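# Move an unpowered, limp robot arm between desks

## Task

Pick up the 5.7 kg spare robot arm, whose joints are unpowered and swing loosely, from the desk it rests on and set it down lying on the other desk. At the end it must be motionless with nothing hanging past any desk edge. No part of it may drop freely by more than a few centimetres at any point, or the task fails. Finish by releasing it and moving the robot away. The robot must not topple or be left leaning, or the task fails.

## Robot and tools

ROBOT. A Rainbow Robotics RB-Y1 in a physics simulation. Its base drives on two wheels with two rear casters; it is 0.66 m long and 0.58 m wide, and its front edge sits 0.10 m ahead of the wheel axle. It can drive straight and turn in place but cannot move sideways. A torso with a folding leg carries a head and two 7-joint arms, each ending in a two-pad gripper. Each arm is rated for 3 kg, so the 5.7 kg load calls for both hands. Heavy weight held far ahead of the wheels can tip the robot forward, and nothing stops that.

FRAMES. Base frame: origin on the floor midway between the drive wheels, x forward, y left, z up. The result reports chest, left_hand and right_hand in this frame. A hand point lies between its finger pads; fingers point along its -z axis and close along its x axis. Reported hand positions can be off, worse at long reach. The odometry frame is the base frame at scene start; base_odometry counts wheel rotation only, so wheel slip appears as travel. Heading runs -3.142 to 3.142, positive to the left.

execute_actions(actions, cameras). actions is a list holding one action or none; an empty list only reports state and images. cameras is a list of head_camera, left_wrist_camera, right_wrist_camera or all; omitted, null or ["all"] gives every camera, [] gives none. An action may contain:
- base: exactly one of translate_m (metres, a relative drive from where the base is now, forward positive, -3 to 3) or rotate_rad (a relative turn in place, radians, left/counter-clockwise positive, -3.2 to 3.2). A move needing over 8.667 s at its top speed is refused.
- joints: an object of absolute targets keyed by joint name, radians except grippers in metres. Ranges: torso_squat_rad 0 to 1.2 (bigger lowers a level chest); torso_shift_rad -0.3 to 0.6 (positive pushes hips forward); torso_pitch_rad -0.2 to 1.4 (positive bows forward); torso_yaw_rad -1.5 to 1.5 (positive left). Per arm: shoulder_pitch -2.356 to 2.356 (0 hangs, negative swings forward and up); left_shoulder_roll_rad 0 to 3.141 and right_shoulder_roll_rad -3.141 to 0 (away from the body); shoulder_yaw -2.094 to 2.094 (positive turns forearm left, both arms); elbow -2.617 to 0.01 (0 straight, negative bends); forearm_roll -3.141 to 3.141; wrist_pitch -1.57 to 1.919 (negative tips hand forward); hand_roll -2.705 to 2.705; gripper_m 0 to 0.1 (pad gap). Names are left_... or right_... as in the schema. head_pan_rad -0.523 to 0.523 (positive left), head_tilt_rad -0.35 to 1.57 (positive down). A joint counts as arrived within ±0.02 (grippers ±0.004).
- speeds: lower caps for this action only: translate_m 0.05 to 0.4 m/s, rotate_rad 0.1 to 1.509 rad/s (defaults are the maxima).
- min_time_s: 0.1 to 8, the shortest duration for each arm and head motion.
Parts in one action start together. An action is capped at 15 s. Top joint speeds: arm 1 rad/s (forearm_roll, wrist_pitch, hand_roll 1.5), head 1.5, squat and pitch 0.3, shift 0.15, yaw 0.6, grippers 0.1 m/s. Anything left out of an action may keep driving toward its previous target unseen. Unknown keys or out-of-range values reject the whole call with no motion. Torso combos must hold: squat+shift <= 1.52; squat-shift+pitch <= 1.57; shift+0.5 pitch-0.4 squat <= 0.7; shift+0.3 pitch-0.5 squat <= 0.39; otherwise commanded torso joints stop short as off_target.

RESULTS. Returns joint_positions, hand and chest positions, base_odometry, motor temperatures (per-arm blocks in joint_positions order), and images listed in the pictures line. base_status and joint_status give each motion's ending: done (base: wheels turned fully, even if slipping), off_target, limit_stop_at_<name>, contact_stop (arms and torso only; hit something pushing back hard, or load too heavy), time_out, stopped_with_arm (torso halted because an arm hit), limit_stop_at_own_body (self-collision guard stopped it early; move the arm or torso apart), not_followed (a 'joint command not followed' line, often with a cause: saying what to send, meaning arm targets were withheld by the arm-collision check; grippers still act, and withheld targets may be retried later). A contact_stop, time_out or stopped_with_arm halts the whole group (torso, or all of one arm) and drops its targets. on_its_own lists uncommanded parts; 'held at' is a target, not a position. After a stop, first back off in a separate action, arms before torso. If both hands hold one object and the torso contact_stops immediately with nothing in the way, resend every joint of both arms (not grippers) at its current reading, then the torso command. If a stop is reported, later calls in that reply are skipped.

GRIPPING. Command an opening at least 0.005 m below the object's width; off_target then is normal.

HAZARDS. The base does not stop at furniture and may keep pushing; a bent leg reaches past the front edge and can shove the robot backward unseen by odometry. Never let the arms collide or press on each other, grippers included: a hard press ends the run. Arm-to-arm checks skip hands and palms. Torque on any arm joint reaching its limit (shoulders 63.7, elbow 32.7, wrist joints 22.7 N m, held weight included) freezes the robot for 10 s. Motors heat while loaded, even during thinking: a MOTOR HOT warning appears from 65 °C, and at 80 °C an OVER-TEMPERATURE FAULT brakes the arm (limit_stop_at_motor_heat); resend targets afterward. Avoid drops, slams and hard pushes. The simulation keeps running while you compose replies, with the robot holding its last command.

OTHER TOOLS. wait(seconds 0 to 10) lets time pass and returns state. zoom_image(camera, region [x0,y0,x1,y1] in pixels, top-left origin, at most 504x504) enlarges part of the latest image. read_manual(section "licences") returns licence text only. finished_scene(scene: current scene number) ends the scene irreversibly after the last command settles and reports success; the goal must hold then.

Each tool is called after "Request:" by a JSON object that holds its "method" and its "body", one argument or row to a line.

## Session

Request:
{"method": "execute_actions", "body": {
  "actions": [],
  "cameras": ["head_camera"]
}}

Scene clock: 0.00 s.
Motor temperatures (°C, as the motors report them): left_arm=[32 32 32 31 36 35 34] | right_arm=[32 33 29 31 34 37 34]
base_odometry: x=+0.000 y=+0.000 heading=+0.000 (m, m, rad; odometry frame)
base_status: not commanded
joint_positions: torso_squat_rad=+0.350 torso_shift_rad=+0.000 torso_pitch_rad=+0.000 torso_yaw_rad=+0.000 left_shoulder_pitch_rad=-0.025 left_shoulder_roll_rad=-0.007 left_shoulder_yaw_rad=-0.055 left_elbow_rad=-0.135 left_forearm_roll_rad=+0.001 left_wrist_pitch_rad=+0.023 left_hand_roll_rad=-0.039 left_gripper_m=+0.099 right_shoulder_pitch_rad=-0.001 right_shoulder_roll_rad=-0.013 right_shoulder_yaw_rad=+0.025 right_elbow_rad=-0.149 right_forearm_roll_rad=-0.040 right_wrist_pitch_rad=+0.005 right_hand_roll_rad=-0.048 right_gripper_m=+0.100 head_pan_rad=+0.000 head_tilt_rad=+0.400
joint_status: not commanded
chest: x=-0.2279 y=+0.0009 z=+1.2474 quat_wxyz=(+1.000, -0.001, +0.000, +0.000) (m; base frame)
left_hand: x=-0.1502 y=+0.2109 z=+0.5659 quat_wxyz=(+0.996, -0.004, -0.067, -0.050) (m; base frame)
right_hand: x=-0.1561 y=-0.2283 z=+0.5659 quat_wxyz=(+0.997, -0.003, -0.072, -0.031) (m; base frame)
pictures: head_camera
Images, in order (width x height): head_camera 896x504.

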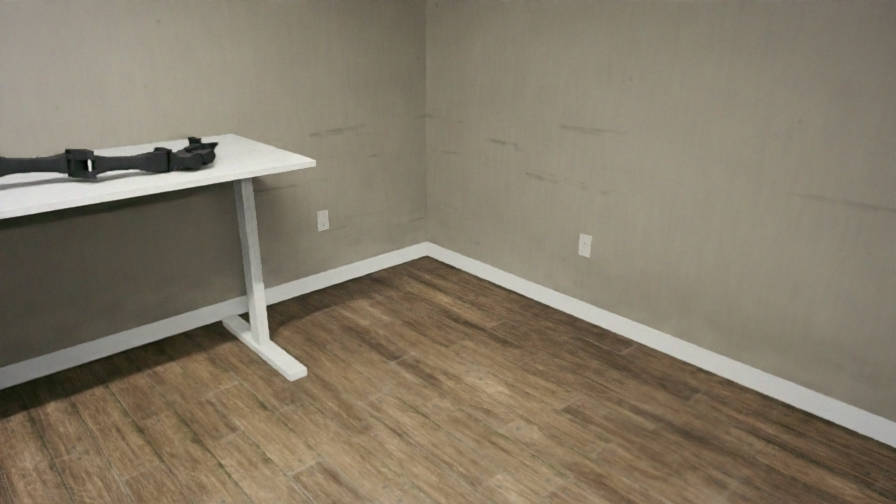

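Request:
{"method": "execute_actions", "body": {
  "actions": [
    {"base": {"rotate_rad": 0.75}, "joints": {"head_tilt_rad": 0.35}}
  ],
  "cameras": ["head_camera"]
}}

Request:
{"method": "execute_actions", "body": {
  "actions": [
    {"base": {"rotate_rad": 1.3}}
  ],
  "cameras": ["head_camera"]
}}

Request:
{"method": "execute_actions", "body": {
  "actions": [
    {"base": {"rotate_rad": 1.3}}
  ],
  "cameras": ["head_camera"]
}}

Scene clock: 8.63 s.
Motor temperatures (°C, as the motors report them): left_arm=[32 32 32 31 36 35 34] | right_arm=[32 33 29 31 34 37 34]
base_odometry: x=+0.000 y=+0.000 heading=+0.750 (m, m, rad; odometry frame)
base_status: done
joint_positions: torso_squat_rad=+0.350 torso_shift_rad=+0.000 torso_pitch_rad=+0.000 torso_yaw_rad=+0.000 left_shoulder_pitch_rad=-0.025 left_shoulder_roll_rad=-0.007 left_shoulder_yaw_rad=-0.055 left_elbow_rad=-0.135 left_forearm_roll_rad=+0.001 left_wrist_pitch_rad=+0.023 left_hand_roll_rad=-0.039 left_gripper_m=+0.099 right_shoulder_pitch_rad=-0.001 right_shoulder_roll_rad=-0.013 right_shoulder_yaw_rad=+0.025 right_elbow_rad=-0.149 right_forearm_roll_rad=-0.040 right_wrist_pitch_rad=+0.005 right_hand_roll_rad=-0.048 right_gripper_m=+0.100 head_pan_rad=+0.000 head_tilt_rad=+0.350
joint_status: all done
chest: x=-0.2279 y=+0.0009 z=+1.2474 quat_wxyz=(+1.000, -0.001, +0.000, +0.000) (m; base frame)
left_hand: x=-0.1502 y=+0.2109 z=+0.5659 quat_wxyz=(+0.996, -0.004, -0.067, -0.050) (m; base frame)
right_hand: x=-0.1561 y=-0.2283 z=+0.5659 quat_wxyz=(+0.997, -0.003, -0.072, -0.031) (m; base frame)
pictures: head_camera
Images, in order (width x height): head_camera 896x504.

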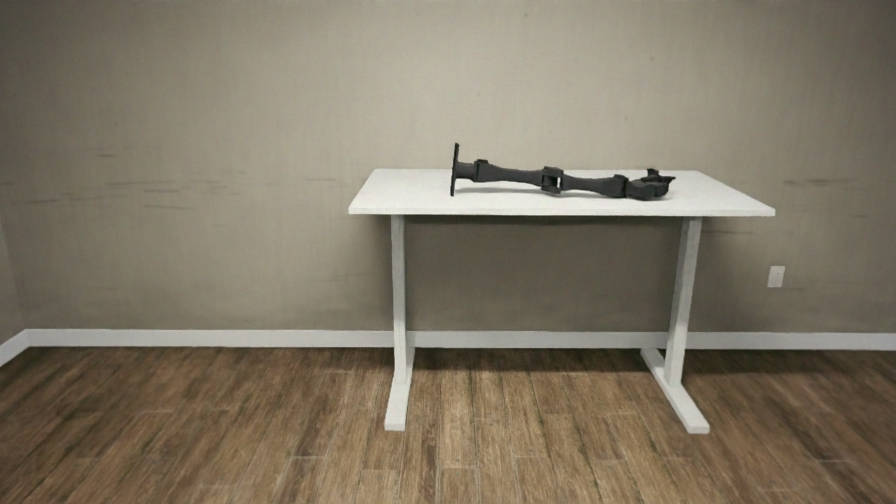

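Scene clock: 12.30 s.
Motor temperatures (°C, as the motors report them): left_arm=[31 32 32 31 36 35 34] | right_arm=[32 33 29 31 34 37 34]
base_odometry: x=+0.000 y=+0.000 heading=+2.049 (m, m, rad; odometry frame)
base_status: done
joint_positions: torso_squat_rad=+0.350 torso_shift_rad=+0.000 torso_pitch_rad=+0.000 torso_yaw_rad=+0.000 left_shoulder_pitch_rad=-0.025 left_shoulder_roll_rad=-0.007 left_shoulder_yaw_rad=-0.055 left_elbow_rad=-0.135 left_forearm_roll_rad=+0.001 left_wrist_pitch_rad=+0.023 left_hand_roll_rad=-0.039 left_gripper_m=+0.099 right_shoulder_pitch_rad=-0.001 right_shoulder_roll_rad=-0.013 right_shoulder_yaw_rad=+0.025 right_elbow_rad=-0.149 right_forearm_roll_rad=-0.040 right_wrist_pitch_rad=+0.005 right_hand_roll_rad=-0.048 right_gripper_m=+0.100 head_pan_rad=+0.000 head_tilt_rad=+0.350
joint_status: not commanded
chest: x=-0.2279 y=+0.0009 z=+1.2474 quat_wxyz=(+1.000, -0.001, +0.000, +0.000) (m; base frame)
left_hand: x=-0.1502 y=+0.2109 z=+0.5659 quat_wxyz=(+0.996, -0.004, -0.067, -0.050) (m; base frame)
right_hand: x=-0.1561 y=-0.2282 z=+0.5659 quat_wxyz=(+0.997, -0.003, -0.072, -0.031) (m; base frame)
pictures: head_camera
Images, in order (width x height): head_camera 896x504.

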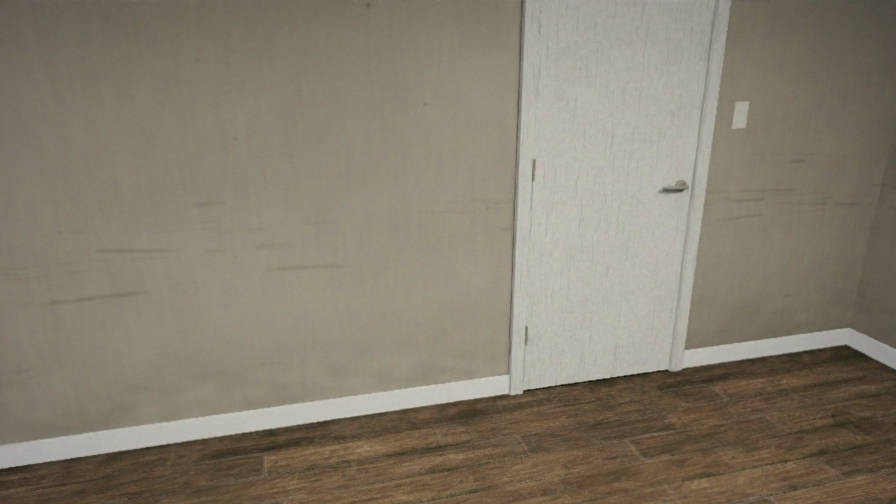

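Scene clock: 15.83 s.
Motor temperatures (°C, as the motors report them): left_arm=[31 32 32 31 36 35 34] | right_arm=[32 33 29 31 34 37 34]
base_odometry: x=+0.000 y=+0.000 heading=-2.934 (m, m, rad; odometry frame)
base_status: done
joint_positions: torso_squat_rad=+0.350 torso_shift_rad=+0.000 torso_pitch_rad=+0.000 torso_yaw_rad=+0.000 left_shoulder_pitch_rad=-0.025 left_shoulder_roll_rad=-0.007 left_shoulder_yaw_rad=-0.055 left_elbow_rad=-0.135 left_forearm_roll_rad=+0.001 left_wrist_pitch_rad=+0.023 left_hand_roll_rad=-0.039 left_gripper_m=+0.099 right_shoulder_pitch_rad=-0.001 right_shoulder_roll_rad=-0.013 right_shoulder_yaw_rad=+0.025 right_elbow_rad=-0.149 right_forearm_roll_rad=-0.040 right_wrist_pitch_rad=+0.005 right_hand_roll_rad=-0.048 right_gripper_m=+0.100 head_pan_rad=+0.000 head_tilt_rad=+0.350
joint_status: not commanded
chest: x=-0.2279 y=+0.0009 z=+1.2474 quat_wxyz=(+1.000, -0.001, +0.000, +0.000) (m; base frame)
left_hand: x=-0.1502 y=+0.2109 z=+0.5659 quat_wxyz=(+0.996, -0.004, -0.067, -0.050) (m; base frame)
right_hand: x=-0.1561 y=-0.2282 z=+0.5659 quat_wxyz=(+0.997, -0.003, -0.072, -0.031) (m; base frame)
pictures: head_camera
Images, in order (width x height): head_camera 896x504.

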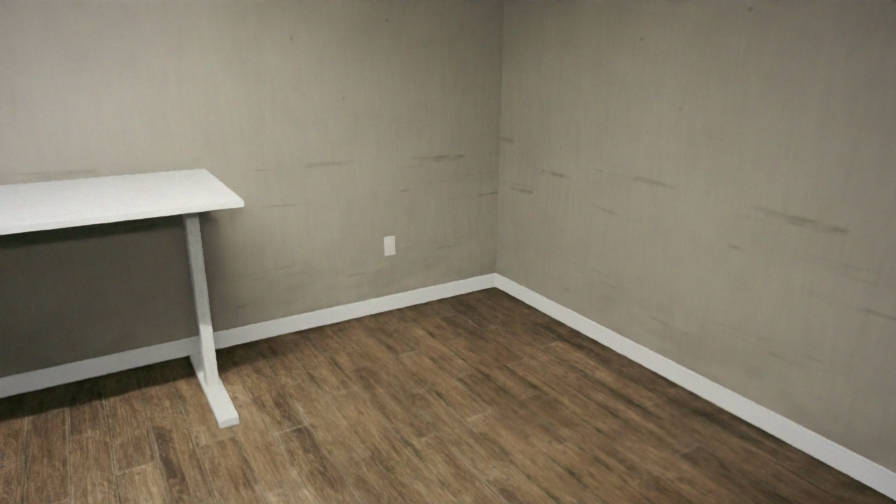

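Request:
{"method": "execute_actions", "body": {
  "actions": [
    {"base": {"rotate_rad": 0.543}}
  ],
  "cameras": ["head_camera"]
}}

Scene clock: 21.20 s.
Motor temperatures (°C, as the motors report them): left_arm=[31 32 32 31 36 35 34] | right_arm=[32 33 29 31 34 37 34]
base_odometry: x=+0.000 y=+0.000 heading=-2.391 (m, m, rad; odometry frame)
base_status: done
joint_positions: torso_squat_rad=+0.350 torso_shift_rad=+0.000 torso_pitch_rad=+0.000 torso_yaw_rad=+0.000 left_shoulder_pitch_rad=-0.025 left_shoulder_roll_rad=-0.007 left_shoulder_yaw_rad=-0.055 left_elbow_rad=-0.135 left_forearm_roll_rad=+0.001 left_wrist_pitch_rad=+0.023 left_hand_roll_rad=-0.039 left_gripper_m=+0.099 right_shoulder_pitch_rad=-0.001 right_shoulder_roll_rad=-0.013 right_shoulder_yaw_rad=+0.025 right_elbow_rad=-0.149 right_forearm_roll_rad=-0.040 right_wrist_pitch_rad=+0.005 right_hand_roll_rad=-0.048 right_gripper_m=+0.100 head_pan_rad=+0.000 head_tilt_rad=+0.350
joint_status: not commanded
chest: x=-0.2279 y=+0.0009 z=+1.2474 quat_wxyz=(+1.000, -0.001, +0.000, +0.000) (m; base frame)
left_hand: x=-0.1502 y=+0.2109 z=+0.5659 quat_wxyz=(+0.996, -0.004, -0.067, -0.050) (m; base frame)
right_hand: x=-0.1561 y=-0.2282 z=+0.5659 quat_wxyz=(+0.997, -0.003, -0.072, -0.031) (m; base frame)
pictures: head_camera
Images, in order (width x height): head_camera 896x504.

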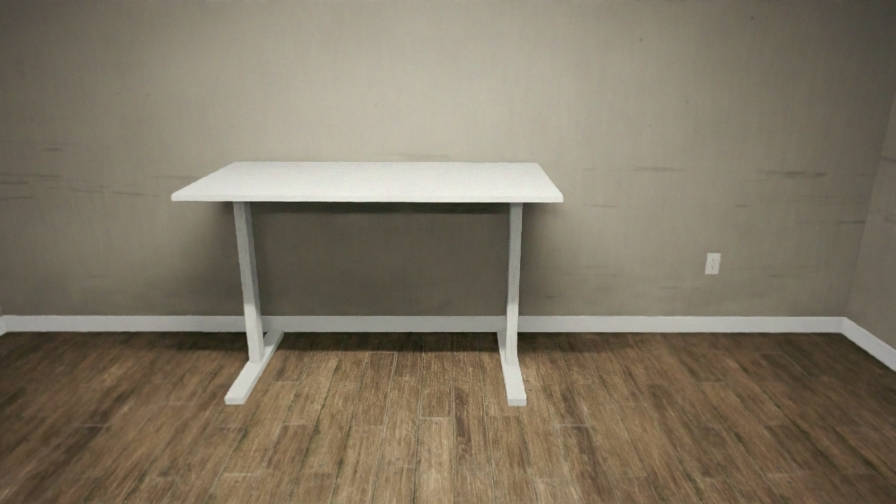

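Request:
{"method": "execute_actions", "body": {
  "actions": [
    {"base": {"rotate_rad": 3.002}, "joints": {"torso_squat_rad": 0.0, "torso_pitch_rad": 0.05, "left_shoulder_pitch_rad": -0.98, "left_shoulder_roll_rad": 0.11, "left_shoulder_yaw_rad": -0.035, "left_elbow_rad": -1.83, "left_forearm_roll_rad": 0.0, "left_wrist_pitch_rad": 1.9, "left_hand_roll_rad": 1.88, "right_shoulder_pitch_rad": -1.057, "right_shoulder_roll_rad": -0.554, "right_shoulder_yaw_rad": -0.152, "right_elbow_rad": -1.037, "right_forearm_roll_rad": -0.35, "right_wrist_pitch_rad": 1.8, "right_hand_roll_rad": 0.0}}
  ],
  "cameras": []
}}

Request:
{"method": "execute_actions", "body": {
  "actions": [
    {"base": {"translate_m": 1.01}}
  ],
  "cameras": []
}}

Request:
{"method": "execute_actions", "body": {
  "actions": [
    {"base": {"rotate_rad": 0.139}, "joints": {"head_tilt_rad": 0.5}}
  ],
  "cameras": ["head_camera"]
}}

Scene clock: 49.73 s.
Motor temperatures (°C, as the motors report them): left_arm=[31 32 32 31 36 35 34] | right_arm=[32 33 29 31 34 37 34]
base_odometry: x=+0.000 y=+0.000 heading=+0.610 (m, m, rad; odometry frame)
base_status: done
joint_positions: torso_squat_rad=+0.000 torso_shift_rad=+0.000 torso_pitch_rad=+0.050 torso_yaw_rad=+0.000 left_shoulder_pitch_rad=-0.980 left_shoulder_roll_rad=+0.110 left_shoulder_yaw_rad=-0.035 left_elbow_rad=-1.830 left_forearm_roll_rad=+0.000 left_wrist_pitch_rad=+1.900 left_hand_roll_rad=+1.880 left_gripper_m=+0.099 right_shoulder_pitch_rad=-1.057 right_shoulder_roll_rad=-0.554 right_shoulder_yaw_rad=-0.152 right_elbow_rad=-1.037 right_forearm_roll_rad=-0.350 right_wrist_pitch_rad=+1.800 right_hand_roll_rad=+0.000 right_gripper_m=+0.100 head_pan_rad=+0.000 head_tilt_rad=+0.350
joint_status: all done
chest: x=-0.2126 y=+0.0009 z=+1.2895 quat_wxyz=(+1.000, -0.001, +0.025, +0.000) (m; base frame)
left_hand: x=+0.3155 y=+0.1170 z=+1.2748 quat_wxyz=(+0.655, -0.286, -0.280, +0.640) (m; base frame)
right_hand: x=+0.3405 y=-0.3444 z=+1.1668 quat_wxyz=(+0.987, -0.015, -0.155, -0.029) (m; base frame)
pictures: none
No camera images: the call's "cameras" was empty. Leave "cameras" out to get every camera's image.

Scene clock: 53.60 s.
Motor temperatures (°C, as the motors report them): left_arm=[32 32 32 31 36 35 34] | right_arm=[32 33 29 31 34 37 34]
base_odometry: x=+0.828 y=+0.579 heading=+0.611 (m, m, rad; odometry frame)
base_status: done
joint_positions: torso_squat_rad=+0.000 torso_shift_rad=+0.000 torso_pitch_rad=+0.050 torso_yaw_rad=+0.000 left_shoulder_pitch_rad=-0.980 left_shoulder_roll_rad=+0.110 left_shoulder_yaw_rad=-0.035 left_elbow_rad=-1.830 left_forearm_roll_rad=+0.000 left_wrist_pitch_rad=+1.900 left_hand_roll_rad=+1.880 left_gripper_m=+0.099 right_shoulder_pitch_rad=-1.057 right_shoulder_roll_rad=-0.554 right_shoulder_yaw_rad=-0.152 right_elbow_rad=-1.037 right_forearm_roll_rad=-0.350 right_wrist_pitch_rad=+1.800 right_hand_roll_rad=+0.000 right_gripper_m=+0.100 head_pan_rad=+0.000 head_tilt_rad=+0.350
joint_status: not commanded
chest: x=-0.2124 y=+0.0009 z=+1.2895 quat_wxyz=(+1.000, -0.001, +0.025, +0.000) (m; base frame)
left_hand: x=+0.3156 y=+0.1170 z=+1.2746 quat_wxyz=(+0.655, -0.286, -0.280, +0.641) (m; base frame)
right_hand: x=+0.3406 y=-0.3444 z=+1.1666 quat_wxyz=(+0.987, -0.015, -0.155, -0.029) (m; base frame)
pictures: none
No camera images: the call's "cameras" was empty. Leave "cameras" out to get every camera's image.

Scene clock: 54.97 s.
Motor temperatures (°C, as the motors report them): left_arm=[32 32 32 31 36 35 34] | right_arm=[32 33 29 31 34 37 34]
base_odometry: x=+0.828 y=+0.579 heading=+0.749 (m, m, rad; odometry frame)
base_status: done
joint_positions: torso_squat_rad=+0.000 torso_shift_rad=+0.000 torso_pitch_rad=+0.050 torso_yaw_rad=+0.000 left_shoulder_pitch_rad=-0.980 left_shoulder_roll_rad=+0.110 left_shoulder_yaw_rad=-0.035 left_elbow_rad=-1.830 left_forearm_roll_rad=+0.000 left_wrist_pitch_rad=+1.900 left_hand_roll_rad=+1.880 left_gripper_m=+0.099 right_shoulder_pitch_rad=-1.057 right_shoulder_roll_rad=-0.554 right_shoulder_yaw_rad=-0.152 right_elbow_rad=-1.037 right_forearm_roll_rad=-0.350 right_wrist_pitch_rad=+1.800 right_hand_roll_rad=+0.000 right_gripper_m=+0.100 head_pan_rad=+0.000 head_tilt_rad=+0.500
joint_status: all done
chest: x=-0.2125 y=+0.0009 z=+1.2895 quat_wxyz=(+1.000, -0.001, +0.025, +0.000) (m; base frame)
left_hand: x=+0.3156 y=+0.1171 z=+1.2746 quat_wxyz=(+0.655, -0.286, -0.280, +0.641) (m; base frame)
right_hand: x=+0.3406 y=-0.3444 z=+1.1667 quat_wxyz=(+0.987, -0.015, -0.155, -0.029) (m; base frame)
pictures: head_camera
Images, in order (width x height): head_camera 896x504.

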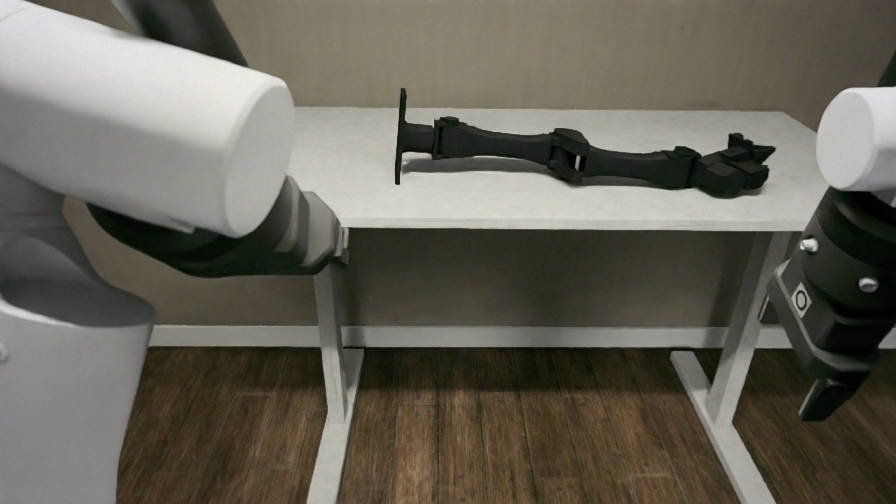

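Request:
{"method": "execute_actions", "body": {
  "actions": [
    {"base": {"translate_m": 0.6}, "joints": {"torso_shift_rad": 0.2, "torso_pitch_rad": 0.1, "head_tilt_rad": 0.65}}
  ]
}}

Scene clock: 68.53 s.
Motor temperatures (°C, as the motors report them): left_arm=[32 32 32 31 36 35 34] | right_arm=[32 33 29 31 34 37 34]
base_odometry: x=+1.267 y=+0.988 heading=+0.750 (m, m, rad; odometry frame)
base_status: done
joint_positions: torso_squat_rad=+0.000 torso_shift_rad=+0.200 torso_pitch_rad=+0.100 torso_yaw_rad=+0.000 left_shoulder_pitch_rad=-0.980 left_shoulder_roll_rad=+0.110 left_shoulder_yaw_rad=-0.035 left_elbow_rad=-1.830 left_forearm_roll_rad=+0.000 left_wrist_pitch_rad=+1.900 left_hand_roll_rad=+1.880 left_gripper_m=+0.099 right_shoulder_pitch_rad=-1.057 right_shoulder_roll_rad=-0.554 right_shoulder_yaw_rad=-0.152 right_elbow_rad=-1.037 right_forearm_roll_rad=-0.350 right_wrist_pitch_rad=+1.800 right_hand_roll_rad=+0.000 right_gripper_m=+0.100 head_pan_rad=+0.000 head_tilt_rad=+0.650
joint_status: all done
chest: x=-0.0580 y=+0.0009 z=+1.2744 quat_wxyz=(+0.999, -0.001, +0.050, +0.000) (m; base frame)
left_hand: x=+0.4687 y=+0.1170 z=+1.2331 quat_wxyz=(+0.662, -0.270, -0.263, +0.647) (m; base frame)
right_hand: x=+0.4882 y=-0.3444 z=+1.1240 quat_wxyz=(+0.991, -0.016, -0.130, -0.029) (m; base frame)
pictures: head_camera, left_wrist_camera, right_wrist_camera
Images, in order (width x height): head_camera 896x504, left_wrist_camera 644x364, right_wrist_camera 644x364.

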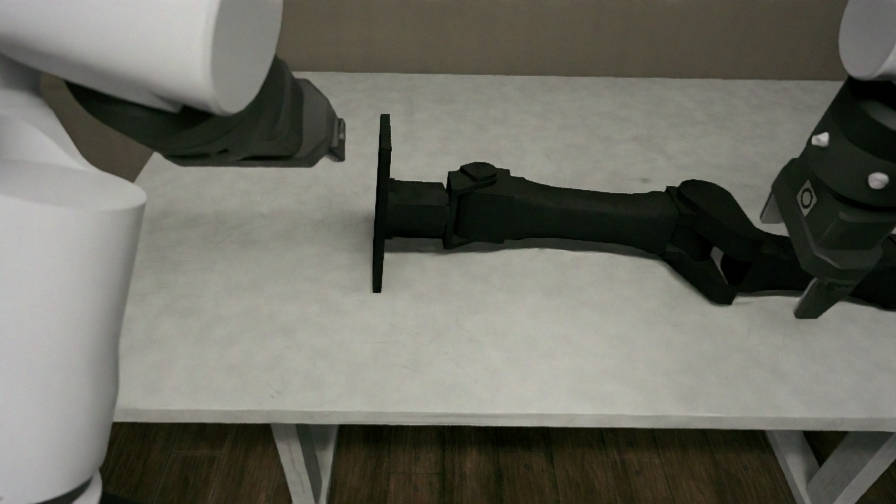

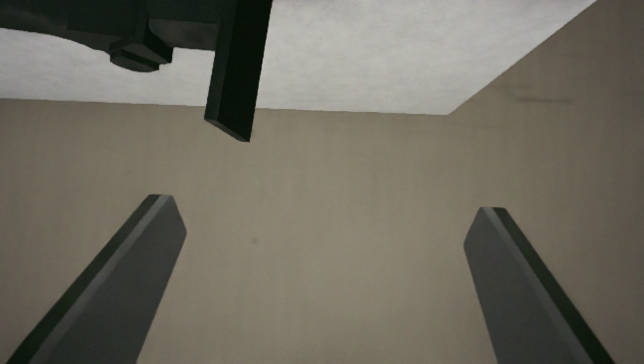

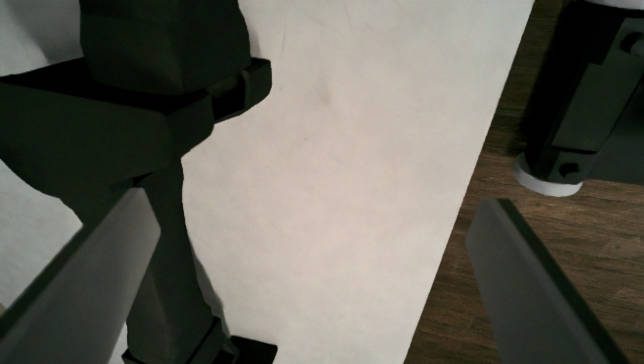

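Request:
{"method": "execute_actions", "body": {
  "actions": [
    {"base": {"rotate_rad": -0.12}}
  ],
  "cameras": []
}}

Request:
{"method": "execute_actions", "body": {
  "actions": [
    {"base": {"translate_m": 0.09}}
  ]
}}

Scene clock: 77.13 s.
Motor temperatures (°C, as the motors report them): left_arm=[32 32 32 31 36 35 34] | right_arm=[33 33 29 31 34 37 34]
base_odometry: x=+1.267 y=+0.988 heading=+0.630 (m, m, rad; odometry frame)
base_status: done
joint_positions: torso_squat_rad=+0.000 torso_shift_rad=+0.200 torso_pitch_rad=+0.100 torso_yaw_rad=+0.000 left_shoulder_pitch_rad=-0.980 left_shoulder_roll_rad=+0.110 left_shoulder_yaw_rad=-0.035 left_elbow_rad=-1.830 left_forearm_roll_rad=+0.000 left_wrist_pitch_rad=+1.900 left_hand_roll_rad=+1.880 left_gripper_m=+0.099 right_shoulder_pitch_rad=-1.057 right_shoulder_roll_rad=-0.554 right_shoulder_yaw_rad=-0.152 right_elbow_rad=-1.037 right_forearm_roll_rad=-0.350 right_wrist_pitch_rad=+1.800 right_hand_roll_rad=+0.000 right_gripper_m=+0.100 head_pan_rad=+0.000 head_tilt_rad=+0.650
joint_status: not commanded
chest: x=-0.0580 y=+0.0009 z=+1.2744 quat_wxyz=(+0.999, -0.001, +0.050, +0.000) (m; base frame)
left_hand: x=+0.4687 y=+0.1170 z=+1.2331 quat_wxyz=(+0.662, -0.270, -0.263, +0.647) (m; base frame)
right_hand: x=+0.4882 y=-0.3444 z=+1.1240 quat_wxyz=(+0.991, -0.016, -0.130, -0.029) (m; base frame)
pictures: none
No camera images: the call's "cameras" was empty. Leave "cameras" out to get every camera's image.

Scene clock: 78.37 s.
Motor temperatures (°C, as the motors report them): left_arm=[32 32 32 31 36 35 34] | right_arm=[33 33 29 31 34 37 34]
base_odometry: x=+1.340 y=+1.041 heading=+0.630 (m, m, rad; odometry frame)
base_status: done
joint_positions: torso_squat_rad=+0.000 torso_shift_rad=+0.200 torso_pitch_rad=+0.100 torso_yaw_rad=+0.000 left_shoulder_pitch_rad=-0.980 left_shoulder_roll_rad=+0.110 left_shoulder_yaw_rad=-0.035 left_elbow_rad=-1.830 left_forearm_roll_rad=+0.000 left_wrist_pitch_rad=+1.900 left_hand_roll_rad=+1.880 left_gripper_m=+0.099 right_shoulder_pitch_rad=-1.057 right_shoulder_roll_rad=-0.554 right_shoulder_yaw_rad=-0.152 right_elbow_rad=-1.037 right_forearm_roll_rad=-0.350 right_wrist_pitch_rad=+1.800 right_hand_roll_rad=+0.000 right_gripper_m=+0.100 head_pan_rad=+0.000 head_tilt_rad=+0.650
joint_status: not commanded
chest: x=-0.0579 y=+0.0009 z=+1.2744 quat_wxyz=(+0.999, -0.001, +0.050, +0.000) (m; base frame)
left_hand: x=+0.4688 y=+0.1170 z=+1.2330 quat_wxyz=(+0.662, -0.270, -0.263, +0.648) (m; base frame)
right_hand: x=+0.4883 y=-0.3444 z=+1.1239 quat_wxyz=(+0.991, -0.016, -0.130, -0.029) (m; base frame)
pictures: head_camera, left_wrist_camera, right_wrist_camera
Images, in order (width x height): head_camera 896x504, left_wrist_camera 644x364, right_wrist_camera 644x364.

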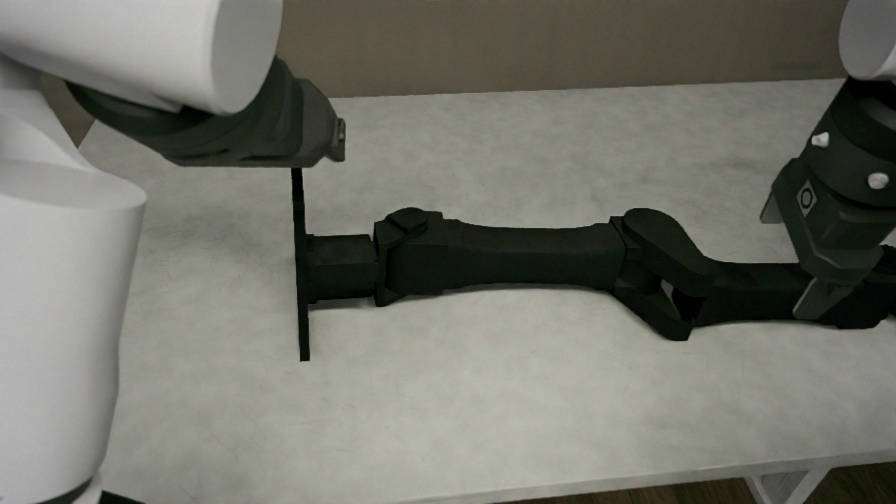

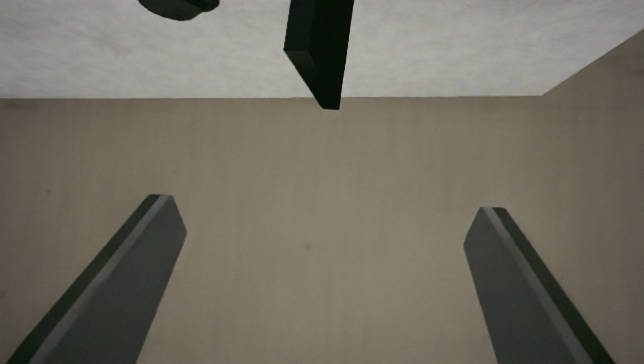

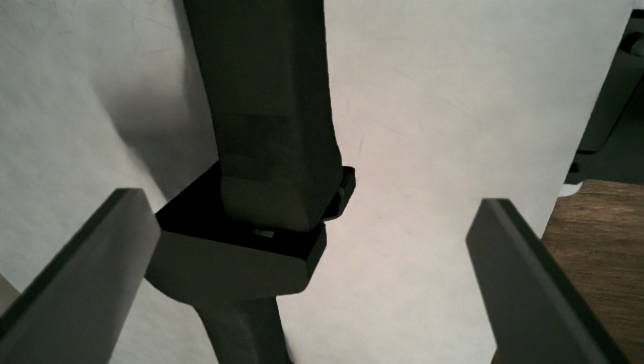

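Request:
{"method": "execute_actions", "body": {
  "actions": [
    {"joints": {"torso_pitch_rad": 0.2}}
  ]
}}

Scene clock: 83.63 s.
Motor temperatures (°C, as the motors report them): left_arm=[32 32 32 31 36 35 34] | right_arm=[33 33 29 31 34 37 34]
base_odometry: x=+1.340 y=+1.041 heading=+0.630 (m, m, rad; odometry frame)
base_status: not commanded
joint_positions: torso_squat_rad=+0.000 torso_shift_rad=+0.200 torso_pitch_rad=+0.200 torso_yaw_rad=+0.000 left_shoulder_pitch_rad=-0.980 left_shoulder_roll_rad=+0.110 left_shoulder_yaw_rad=-0.035 left_elbow_rad=-1.830 left_forearm_roll_rad=+0.000 left_wrist_pitch_rad=+1.900 left_hand_roll_rad=+1.880 left_gripper_m=+0.099 right_shoulder_pitch_rad=-1.057 right_shoulder_roll_rad=-0.554 right_shoulder_yaw_rad=-0.152 right_elbow_rad=-1.037 right_forearm_roll_rad=-0.350 right_wrist_pitch_rad=+1.800 right_hand_roll_rad=+0.000 right_gripper_m=+0.100 head_pan_rad=+0.000 head_tilt_rad=+0.650
joint_status: all done
chest: x=-0.0273 y=+0.0009 z=+1.2698 quat_wxyz=(+0.995, -0.001, +0.100, +0.000) (m; base frame)
left_hand: x=+0.4926 y=+0.1170 z=+1.1761 quat_wxyz=(+0.675, -0.237, -0.230, +0.660) (m; base frame)
right_hand: x=+0.5010 y=-0.3445 z=+1.0656 quat_wxyz=(+0.996, -0.017, -0.081, -0.028) (m; base frame)
pictures: head_camera, left_wrist_camera, right_wrist_camera
Images, in order (width x height): head_camera 896x504, left_wrist_camera 644x364, right_wrist_camera 644x364.

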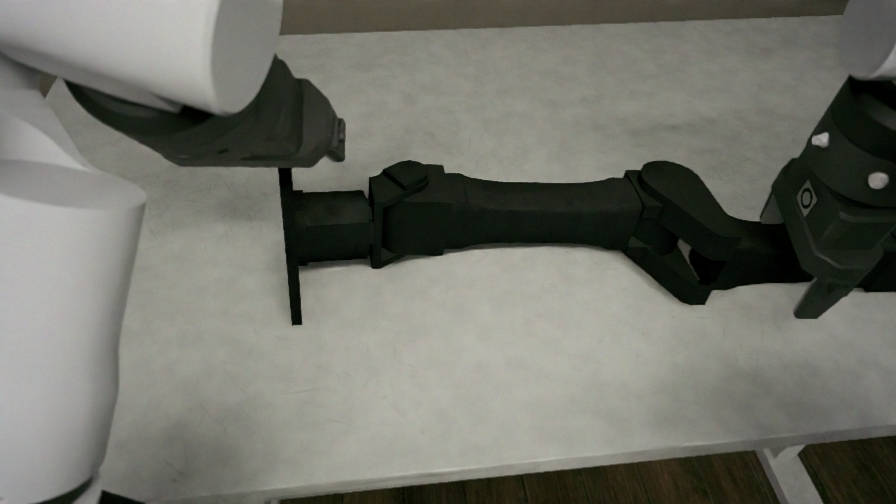

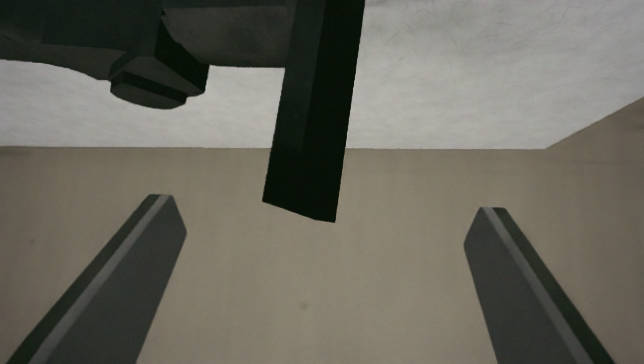

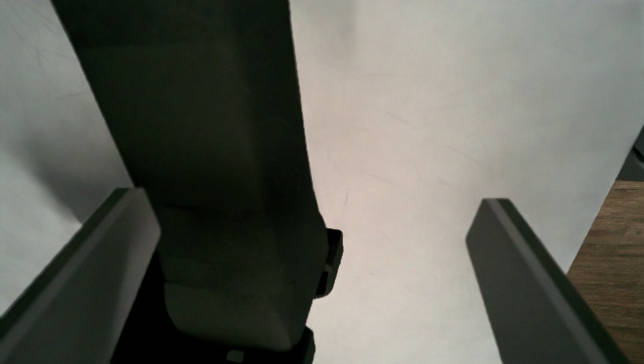

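Request:
{"method": "execute_actions", "body": {
  "actions": [
    {"joints": {"right_shoulder_pitch_rad": -1.176, "right_elbow_rad": -0.807, "right_wrist_pitch_rad": 1.69, "right_hand_roll_rad": 0.1}}
  ],
  "cameras": ["right_wrist_camera"]
}}

Scene clock: 94.27 s.
Motor temperatures (°C, as the motors report them): left_arm=[32 32 32 31 36 35 34] | right_arm=[33 33 29 31 34 37 34]
base_odometry: x=+1.340 y=+1.041 heading=+0.630 (m, m, rad; odometry frame)
base_status: not commanded
joint_positions: torso_squat_rad=+0.000 torso_shift_rad=+0.200 torso_pitch_rad=+0.200 torso_yaw_rad=+0.000 left_shoulder_pitch_rad=-0.980 left_shoulder_roll_rad=+0.110 left_shoulder_yaw_rad=-0.035 left_elbow_rad=-1.830 left_forearm_roll_rad=+0.000 left_wrist_pitch_rad=+1.900 left_hand_roll_rad=+1.880 left_gripper_m=+0.099 right_shoulder_pitch_rad=-1.175 right_shoulder_roll_rad=-0.554 right_shoulder_yaw_rad=-0.152 right_elbow_rad=-0.807 right_forearm_roll_rad=-0.350 right_wrist_pitch_rad=+1.690 right_hand_roll_rad=+0.100 right_gripper_m=+0.100 head_pan_rad=+0.000 head_tilt_rad=+0.650
joint_status: all done
chest: x=-0.0274 y=+0.0009 z=+1.2698 quat_wxyz=(+0.995, -0.001, +0.100, +0.000) (m; base frame)
left_hand: x=+0.4925 y=+0.1170 z=+1.1761 quat_wxyz=(+0.675, -0.237, -0.230, +0.660) (m; base frame)
right_hand: x=+0.5237 y=-0.3377 z=+1.0647 quat_wxyz=(+0.996, -0.002, -0.084, +0.002) (m; base frame)
pictures: right_wrist_camera
Images, in order (width x height): right_wrist_camera 644x364.

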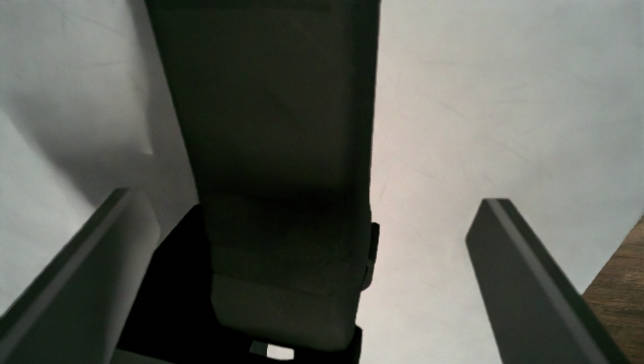

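Request:
{"method": "execute_actions", "body": {
  "actions": [
    {"joints": {"torso_pitch_rad": 0.27}}
  ]
}}

Scene clock: 97.53 s.
Motor temperatures (°C, as the motors report them): left_arm=[32 32 32 31 36 35 34] | right_arm=[33 33 29 31 34 37 34]
base_odometry: x=+1.340 y=+1.041 heading=+0.630 (m, m, rad; odometry frame)
base_status: not commanded
joint_positions: torso_squat_rad=+0.000 torso_shift_rad=+0.200 torso_pitch_rad=+0.270 torso_yaw_rad=+0.000 left_shoulder_pitch_rad=-0.980 left_shoulder_roll_rad=+0.110 left_shoulder_yaw_rad=-0.035 left_elbow_rad=-1.830 left_forearm_roll_rad=+0.000 left_wrist_pitch_rad=+1.900 left_hand_roll_rad=+1.880 left_gripper_m=+0.099 right_shoulder_pitch_rad=-1.176 right_shoulder_roll_rad=-0.554 right_shoulder_yaw_rad=-0.152 right_elbow_rad=-0.807 right_forearm_roll_rad=-0.350 right_wrist_pitch_rad=+1.690 right_hand_roll_rad=+0.100 right_gripper_m=+0.100 head_pan_rad=+0.000 head_tilt_rad=+0.650
joint_status: all done
chest: x=-0.0064 y=+0.0009 z=+1.2648 quat_wxyz=(+0.991, -0.001, +0.135, +0.000) (m; base frame)
left_hand: x=+0.5057 y=+0.1170 z=+1.1350 quat_wxyz=(+0.682, -0.214, -0.206, +0.668) (m; base frame)
right_hand: x=+0.5292 y=-0.3378 z=+1.0218 quat_wxyz=(+0.999, -0.002, -0.049, +0.002) (m; base frame)
pictures: head_camera, left_wrist_camera, right_wrist_camera
Images, in order (width x height): head_camera 896x504, left_wrist_camera 644x364, right_wrist_camera 644x364.

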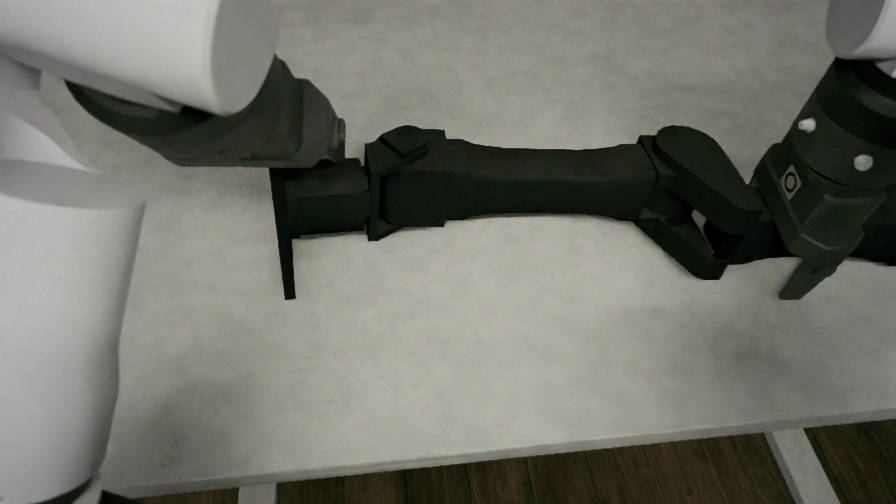

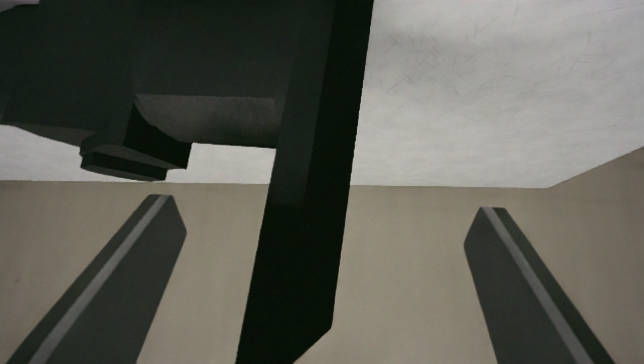

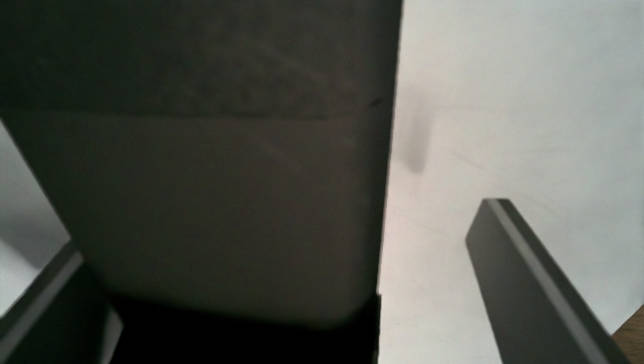

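Request:
{"method": "execute_actions", "body": {
  "actions": [
    {"joints": {"left_shoulder_pitch_rad": -0.91, "right_gripper_m": 0.0}}
  ],
  "cameras": ["left_wrist_camera"]
}}

Request:
{"method": "execute_actions", "body": {
  "actions": [
    {"joints": {"left_gripper_m": 0.0}}
  ]
}}

Scene clock: 104.53 s.
Motor temperatures (°C, as the motors report them): left_arm=[32 32 32 31 36 35 34] | right_arm=[33 33 29 31 34 37 34]
base_odometry: x=+1.340 y=+1.041 heading=+0.630 (m, m, rad; odometry frame)
base_status: not commanded
joint_positions: torso_squat_rad=+0.001 torso_shift_rad=+0.199 torso_pitch_rad=+0.267 torso_yaw_rad=+0.000 left_shoulder_pitch_rad=-0.916 left_shoulder_roll_rad=+0.110 left_shoulder_yaw_rad=-0.035 left_elbow_rad=-1.835 left_forearm_roll_rad=+0.000 left_wrist_pitch_rad=+1.899 left_hand_roll_rad=+1.880 left_gripper_m=+0.099 right_shoulder_pitch_rad=-1.177 right_shoulder_roll_rad=-0.555 right_shoulder_yaw_rad=-0.152 right_elbow_rad=-0.808 right_forearm_roll_rad=-0.350 right_wrist_pitch_rad=+1.690 right_hand_roll_rad=+0.100 right_gripper_m=+0.056 head_pan_rad=+0.000 head_tilt_rad=+0.650
joint_status: right_gripper_m off_target (ended at +0.056, target +0.000); the others done
chest: x=-0.0081 y=+0.0007 z=+1.2652 quat_wxyz=(+0.991, +0.000, +0.133, +0.000) (m; base frame)
left_hand: x=+0.4936 y=+0.1285 z=+1.1088 quat_wxyz=(+0.681, -0.193, -0.192, +0.680) (m; base frame)
right_hand: x=+0.5287 y=-0.3380 z=+1.0245 quat_wxyz=(+0.999, -0.002, -0.052, +0.002) (m; base frame)
pictures: left_wrist_camera
Images, in order (width x height): left_wrist_camera 644x364.

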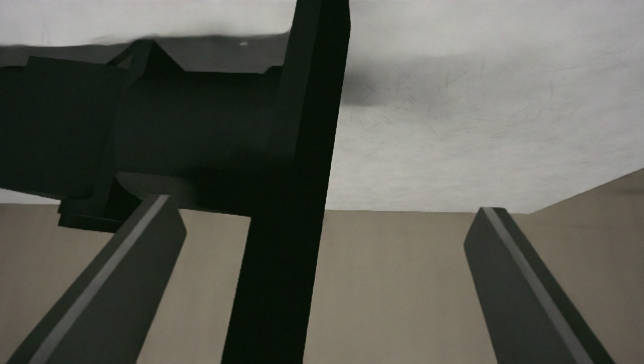

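Scene clock: 106.00 s.
Motor temperatures (°C, as the motors report them): left_arm=[32 32 32 31 36 35 34] | right_arm=[33 33 29 31 34 37 34]
base_odometry: x=+1.340 y=+1.041 heading=+0.630 (m, m, rad; odometry frame)
base_status: not commanded
joint_positions: torso_squat_rad=+0.001 torso_shift_rad=+0.199 torso_pitch_rad=+0.267 torso_yaw_rad=-0.001 left_shoulder_pitch_rad=-0.917 left_shoulder_roll_rad=+0.106 left_shoulder_yaw_rad=-0.037 left_elbow_rad=-1.834 left_forearm_roll_rad=+0.002 left_wrist_pitch_rad=+1.898 left_hand_roll_rad=+1.880 left_gripper_m=+0.013 right_shoulder_pitch_rad=-1.178 right_shoulder_roll_rad=-0.551 right_shoulder_yaw_rad=-0.152 right_elbow_rad=-0.808 right_forearm_roll_rad=-0.351 right_wrist_pitch_rad=+1.691 right_hand_roll_rad=+0.100 right_gripper_m=+0.057 head_pan_rad=+0.000 head_tilt_rad=+0.650
joint_status: left_gripper_m off_target (ended at +0.013, target +0.000)
chest: x=-0.0081 y=+0.0005 z=+1.2652 quat_wxyz=(+0.991, +0.000, +0.133, +0.000) (m; base frame)
left_hand: x=+0.4932 y=+0.1248 z=+1.1086 quat_wxyz=(+0.683, -0.195, -0.191, +0.678) (m; base frame)
right_hand: x=+0.5287 y=-0.3358 z=+1.0241 quat_wxyz=(+0.999, +0.000, -0.051, +0.004) (m; base frame)
pictures: head_camera, left_wrist_camera, right_wrist_camera
Images, in order (width x height): head_camera 896x504, left_wrist_camera 644x364, right_wrist_camera 644x364.

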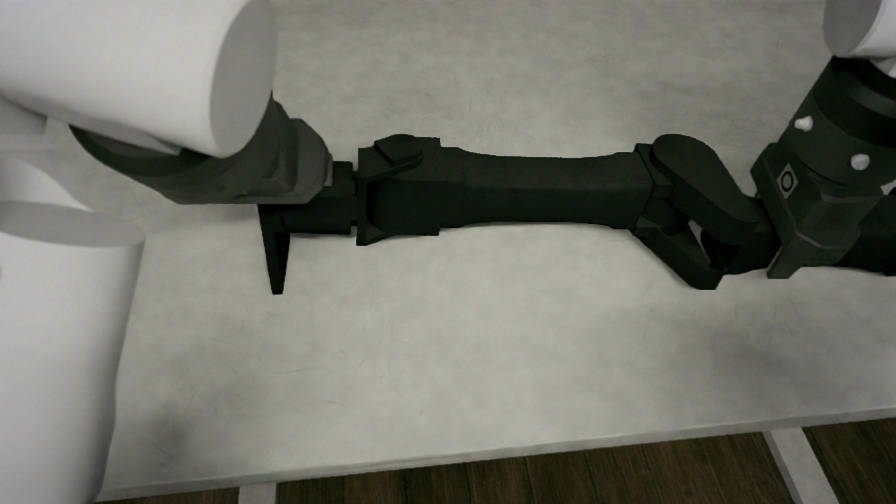

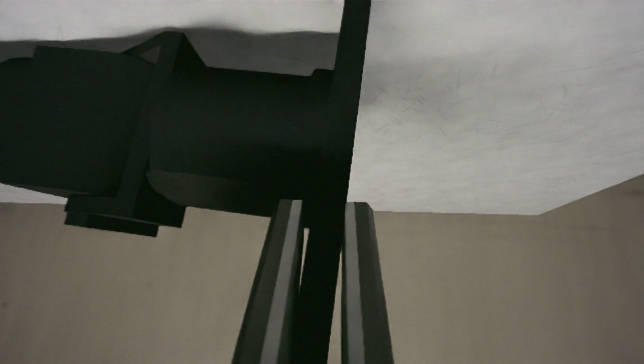

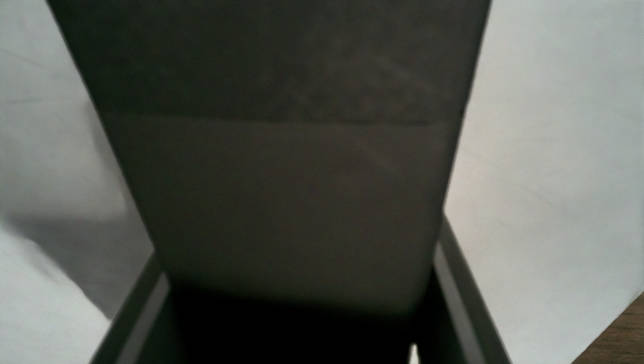

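Request:
{"method": "execute_actions", "body": {
  "actions": [
    {"joints": {"torso_pitch_rad": -0.15, "left_shoulder_pitch_rad": -0.917, "head_tilt_rad": 0.9, "head_pan_rad": -0.4}}
  ],
  "cameras": ["head_camera"]
}}

Scene clock: 112.30 s.
Motor temperatures (°C, as the motors report them): left_arm=[32 32 32 32 37 35 34] | right_arm=[33 33 29 32 35 37 34]
base_odometry: x=+1.340 y=+1.041 heading=+0.630 (m, m, rad; odometry frame)
base_status: not commanded
joint_positions: torso_squat_rad=+0.000 torso_shift_rad=+0.201 torso_pitch_rad=-0.148 torso_yaw_rad=+0.000 left_shoulder_pitch_rad=-0.917 left_shoulder_roll_rad=+0.106 left_shoulder_yaw_rad=-0.037 left_elbow_rad=-1.829 left_forearm_roll_rad=+0.002 left_wrist_pitch_rad=+1.900 left_hand_roll_rad=+1.880 left_gripper_m=+0.013 right_shoulder_pitch_rad=-1.172 right_shoulder_roll_rad=-0.547 right_shoulder_yaw_rad=-0.151 right_elbow_rad=-0.804 right_forearm_roll_rad=-0.352 right_wrist_pitch_rad=+1.691 right_hand_roll_rad=+0.100 right_gripper_m=+0.057 head_pan_rad=-0.400 head_tilt_rad=+0.900
joint_status: all done
chest: x=-0.1339 y=+0.0005 z=+1.2725 quat_wxyz=(+0.997, +0.000, -0.074, +0.000) (m; base frame)
left_hand: x=+0.3881 y=+0.1257 z=+1.3292 quat_wxyz=(+0.629, -0.327, -0.326, +0.625) (m; base frame)
right_hand: x=+0.4538 y=-0.3343 z=+1.2625 quat_wxyz=(+0.968, +0.001, -0.250, +0.005) (m; base frame)
pictures: head_camera
Images, in order (width x height): head_camera 896x504.

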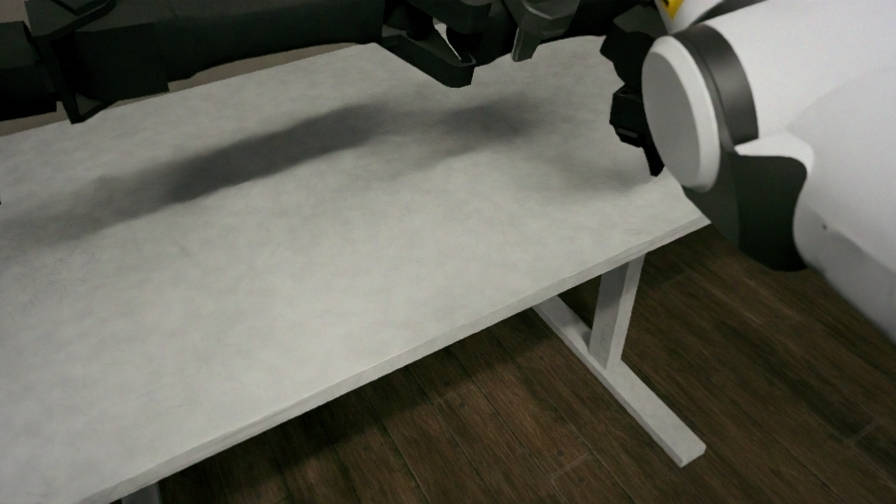

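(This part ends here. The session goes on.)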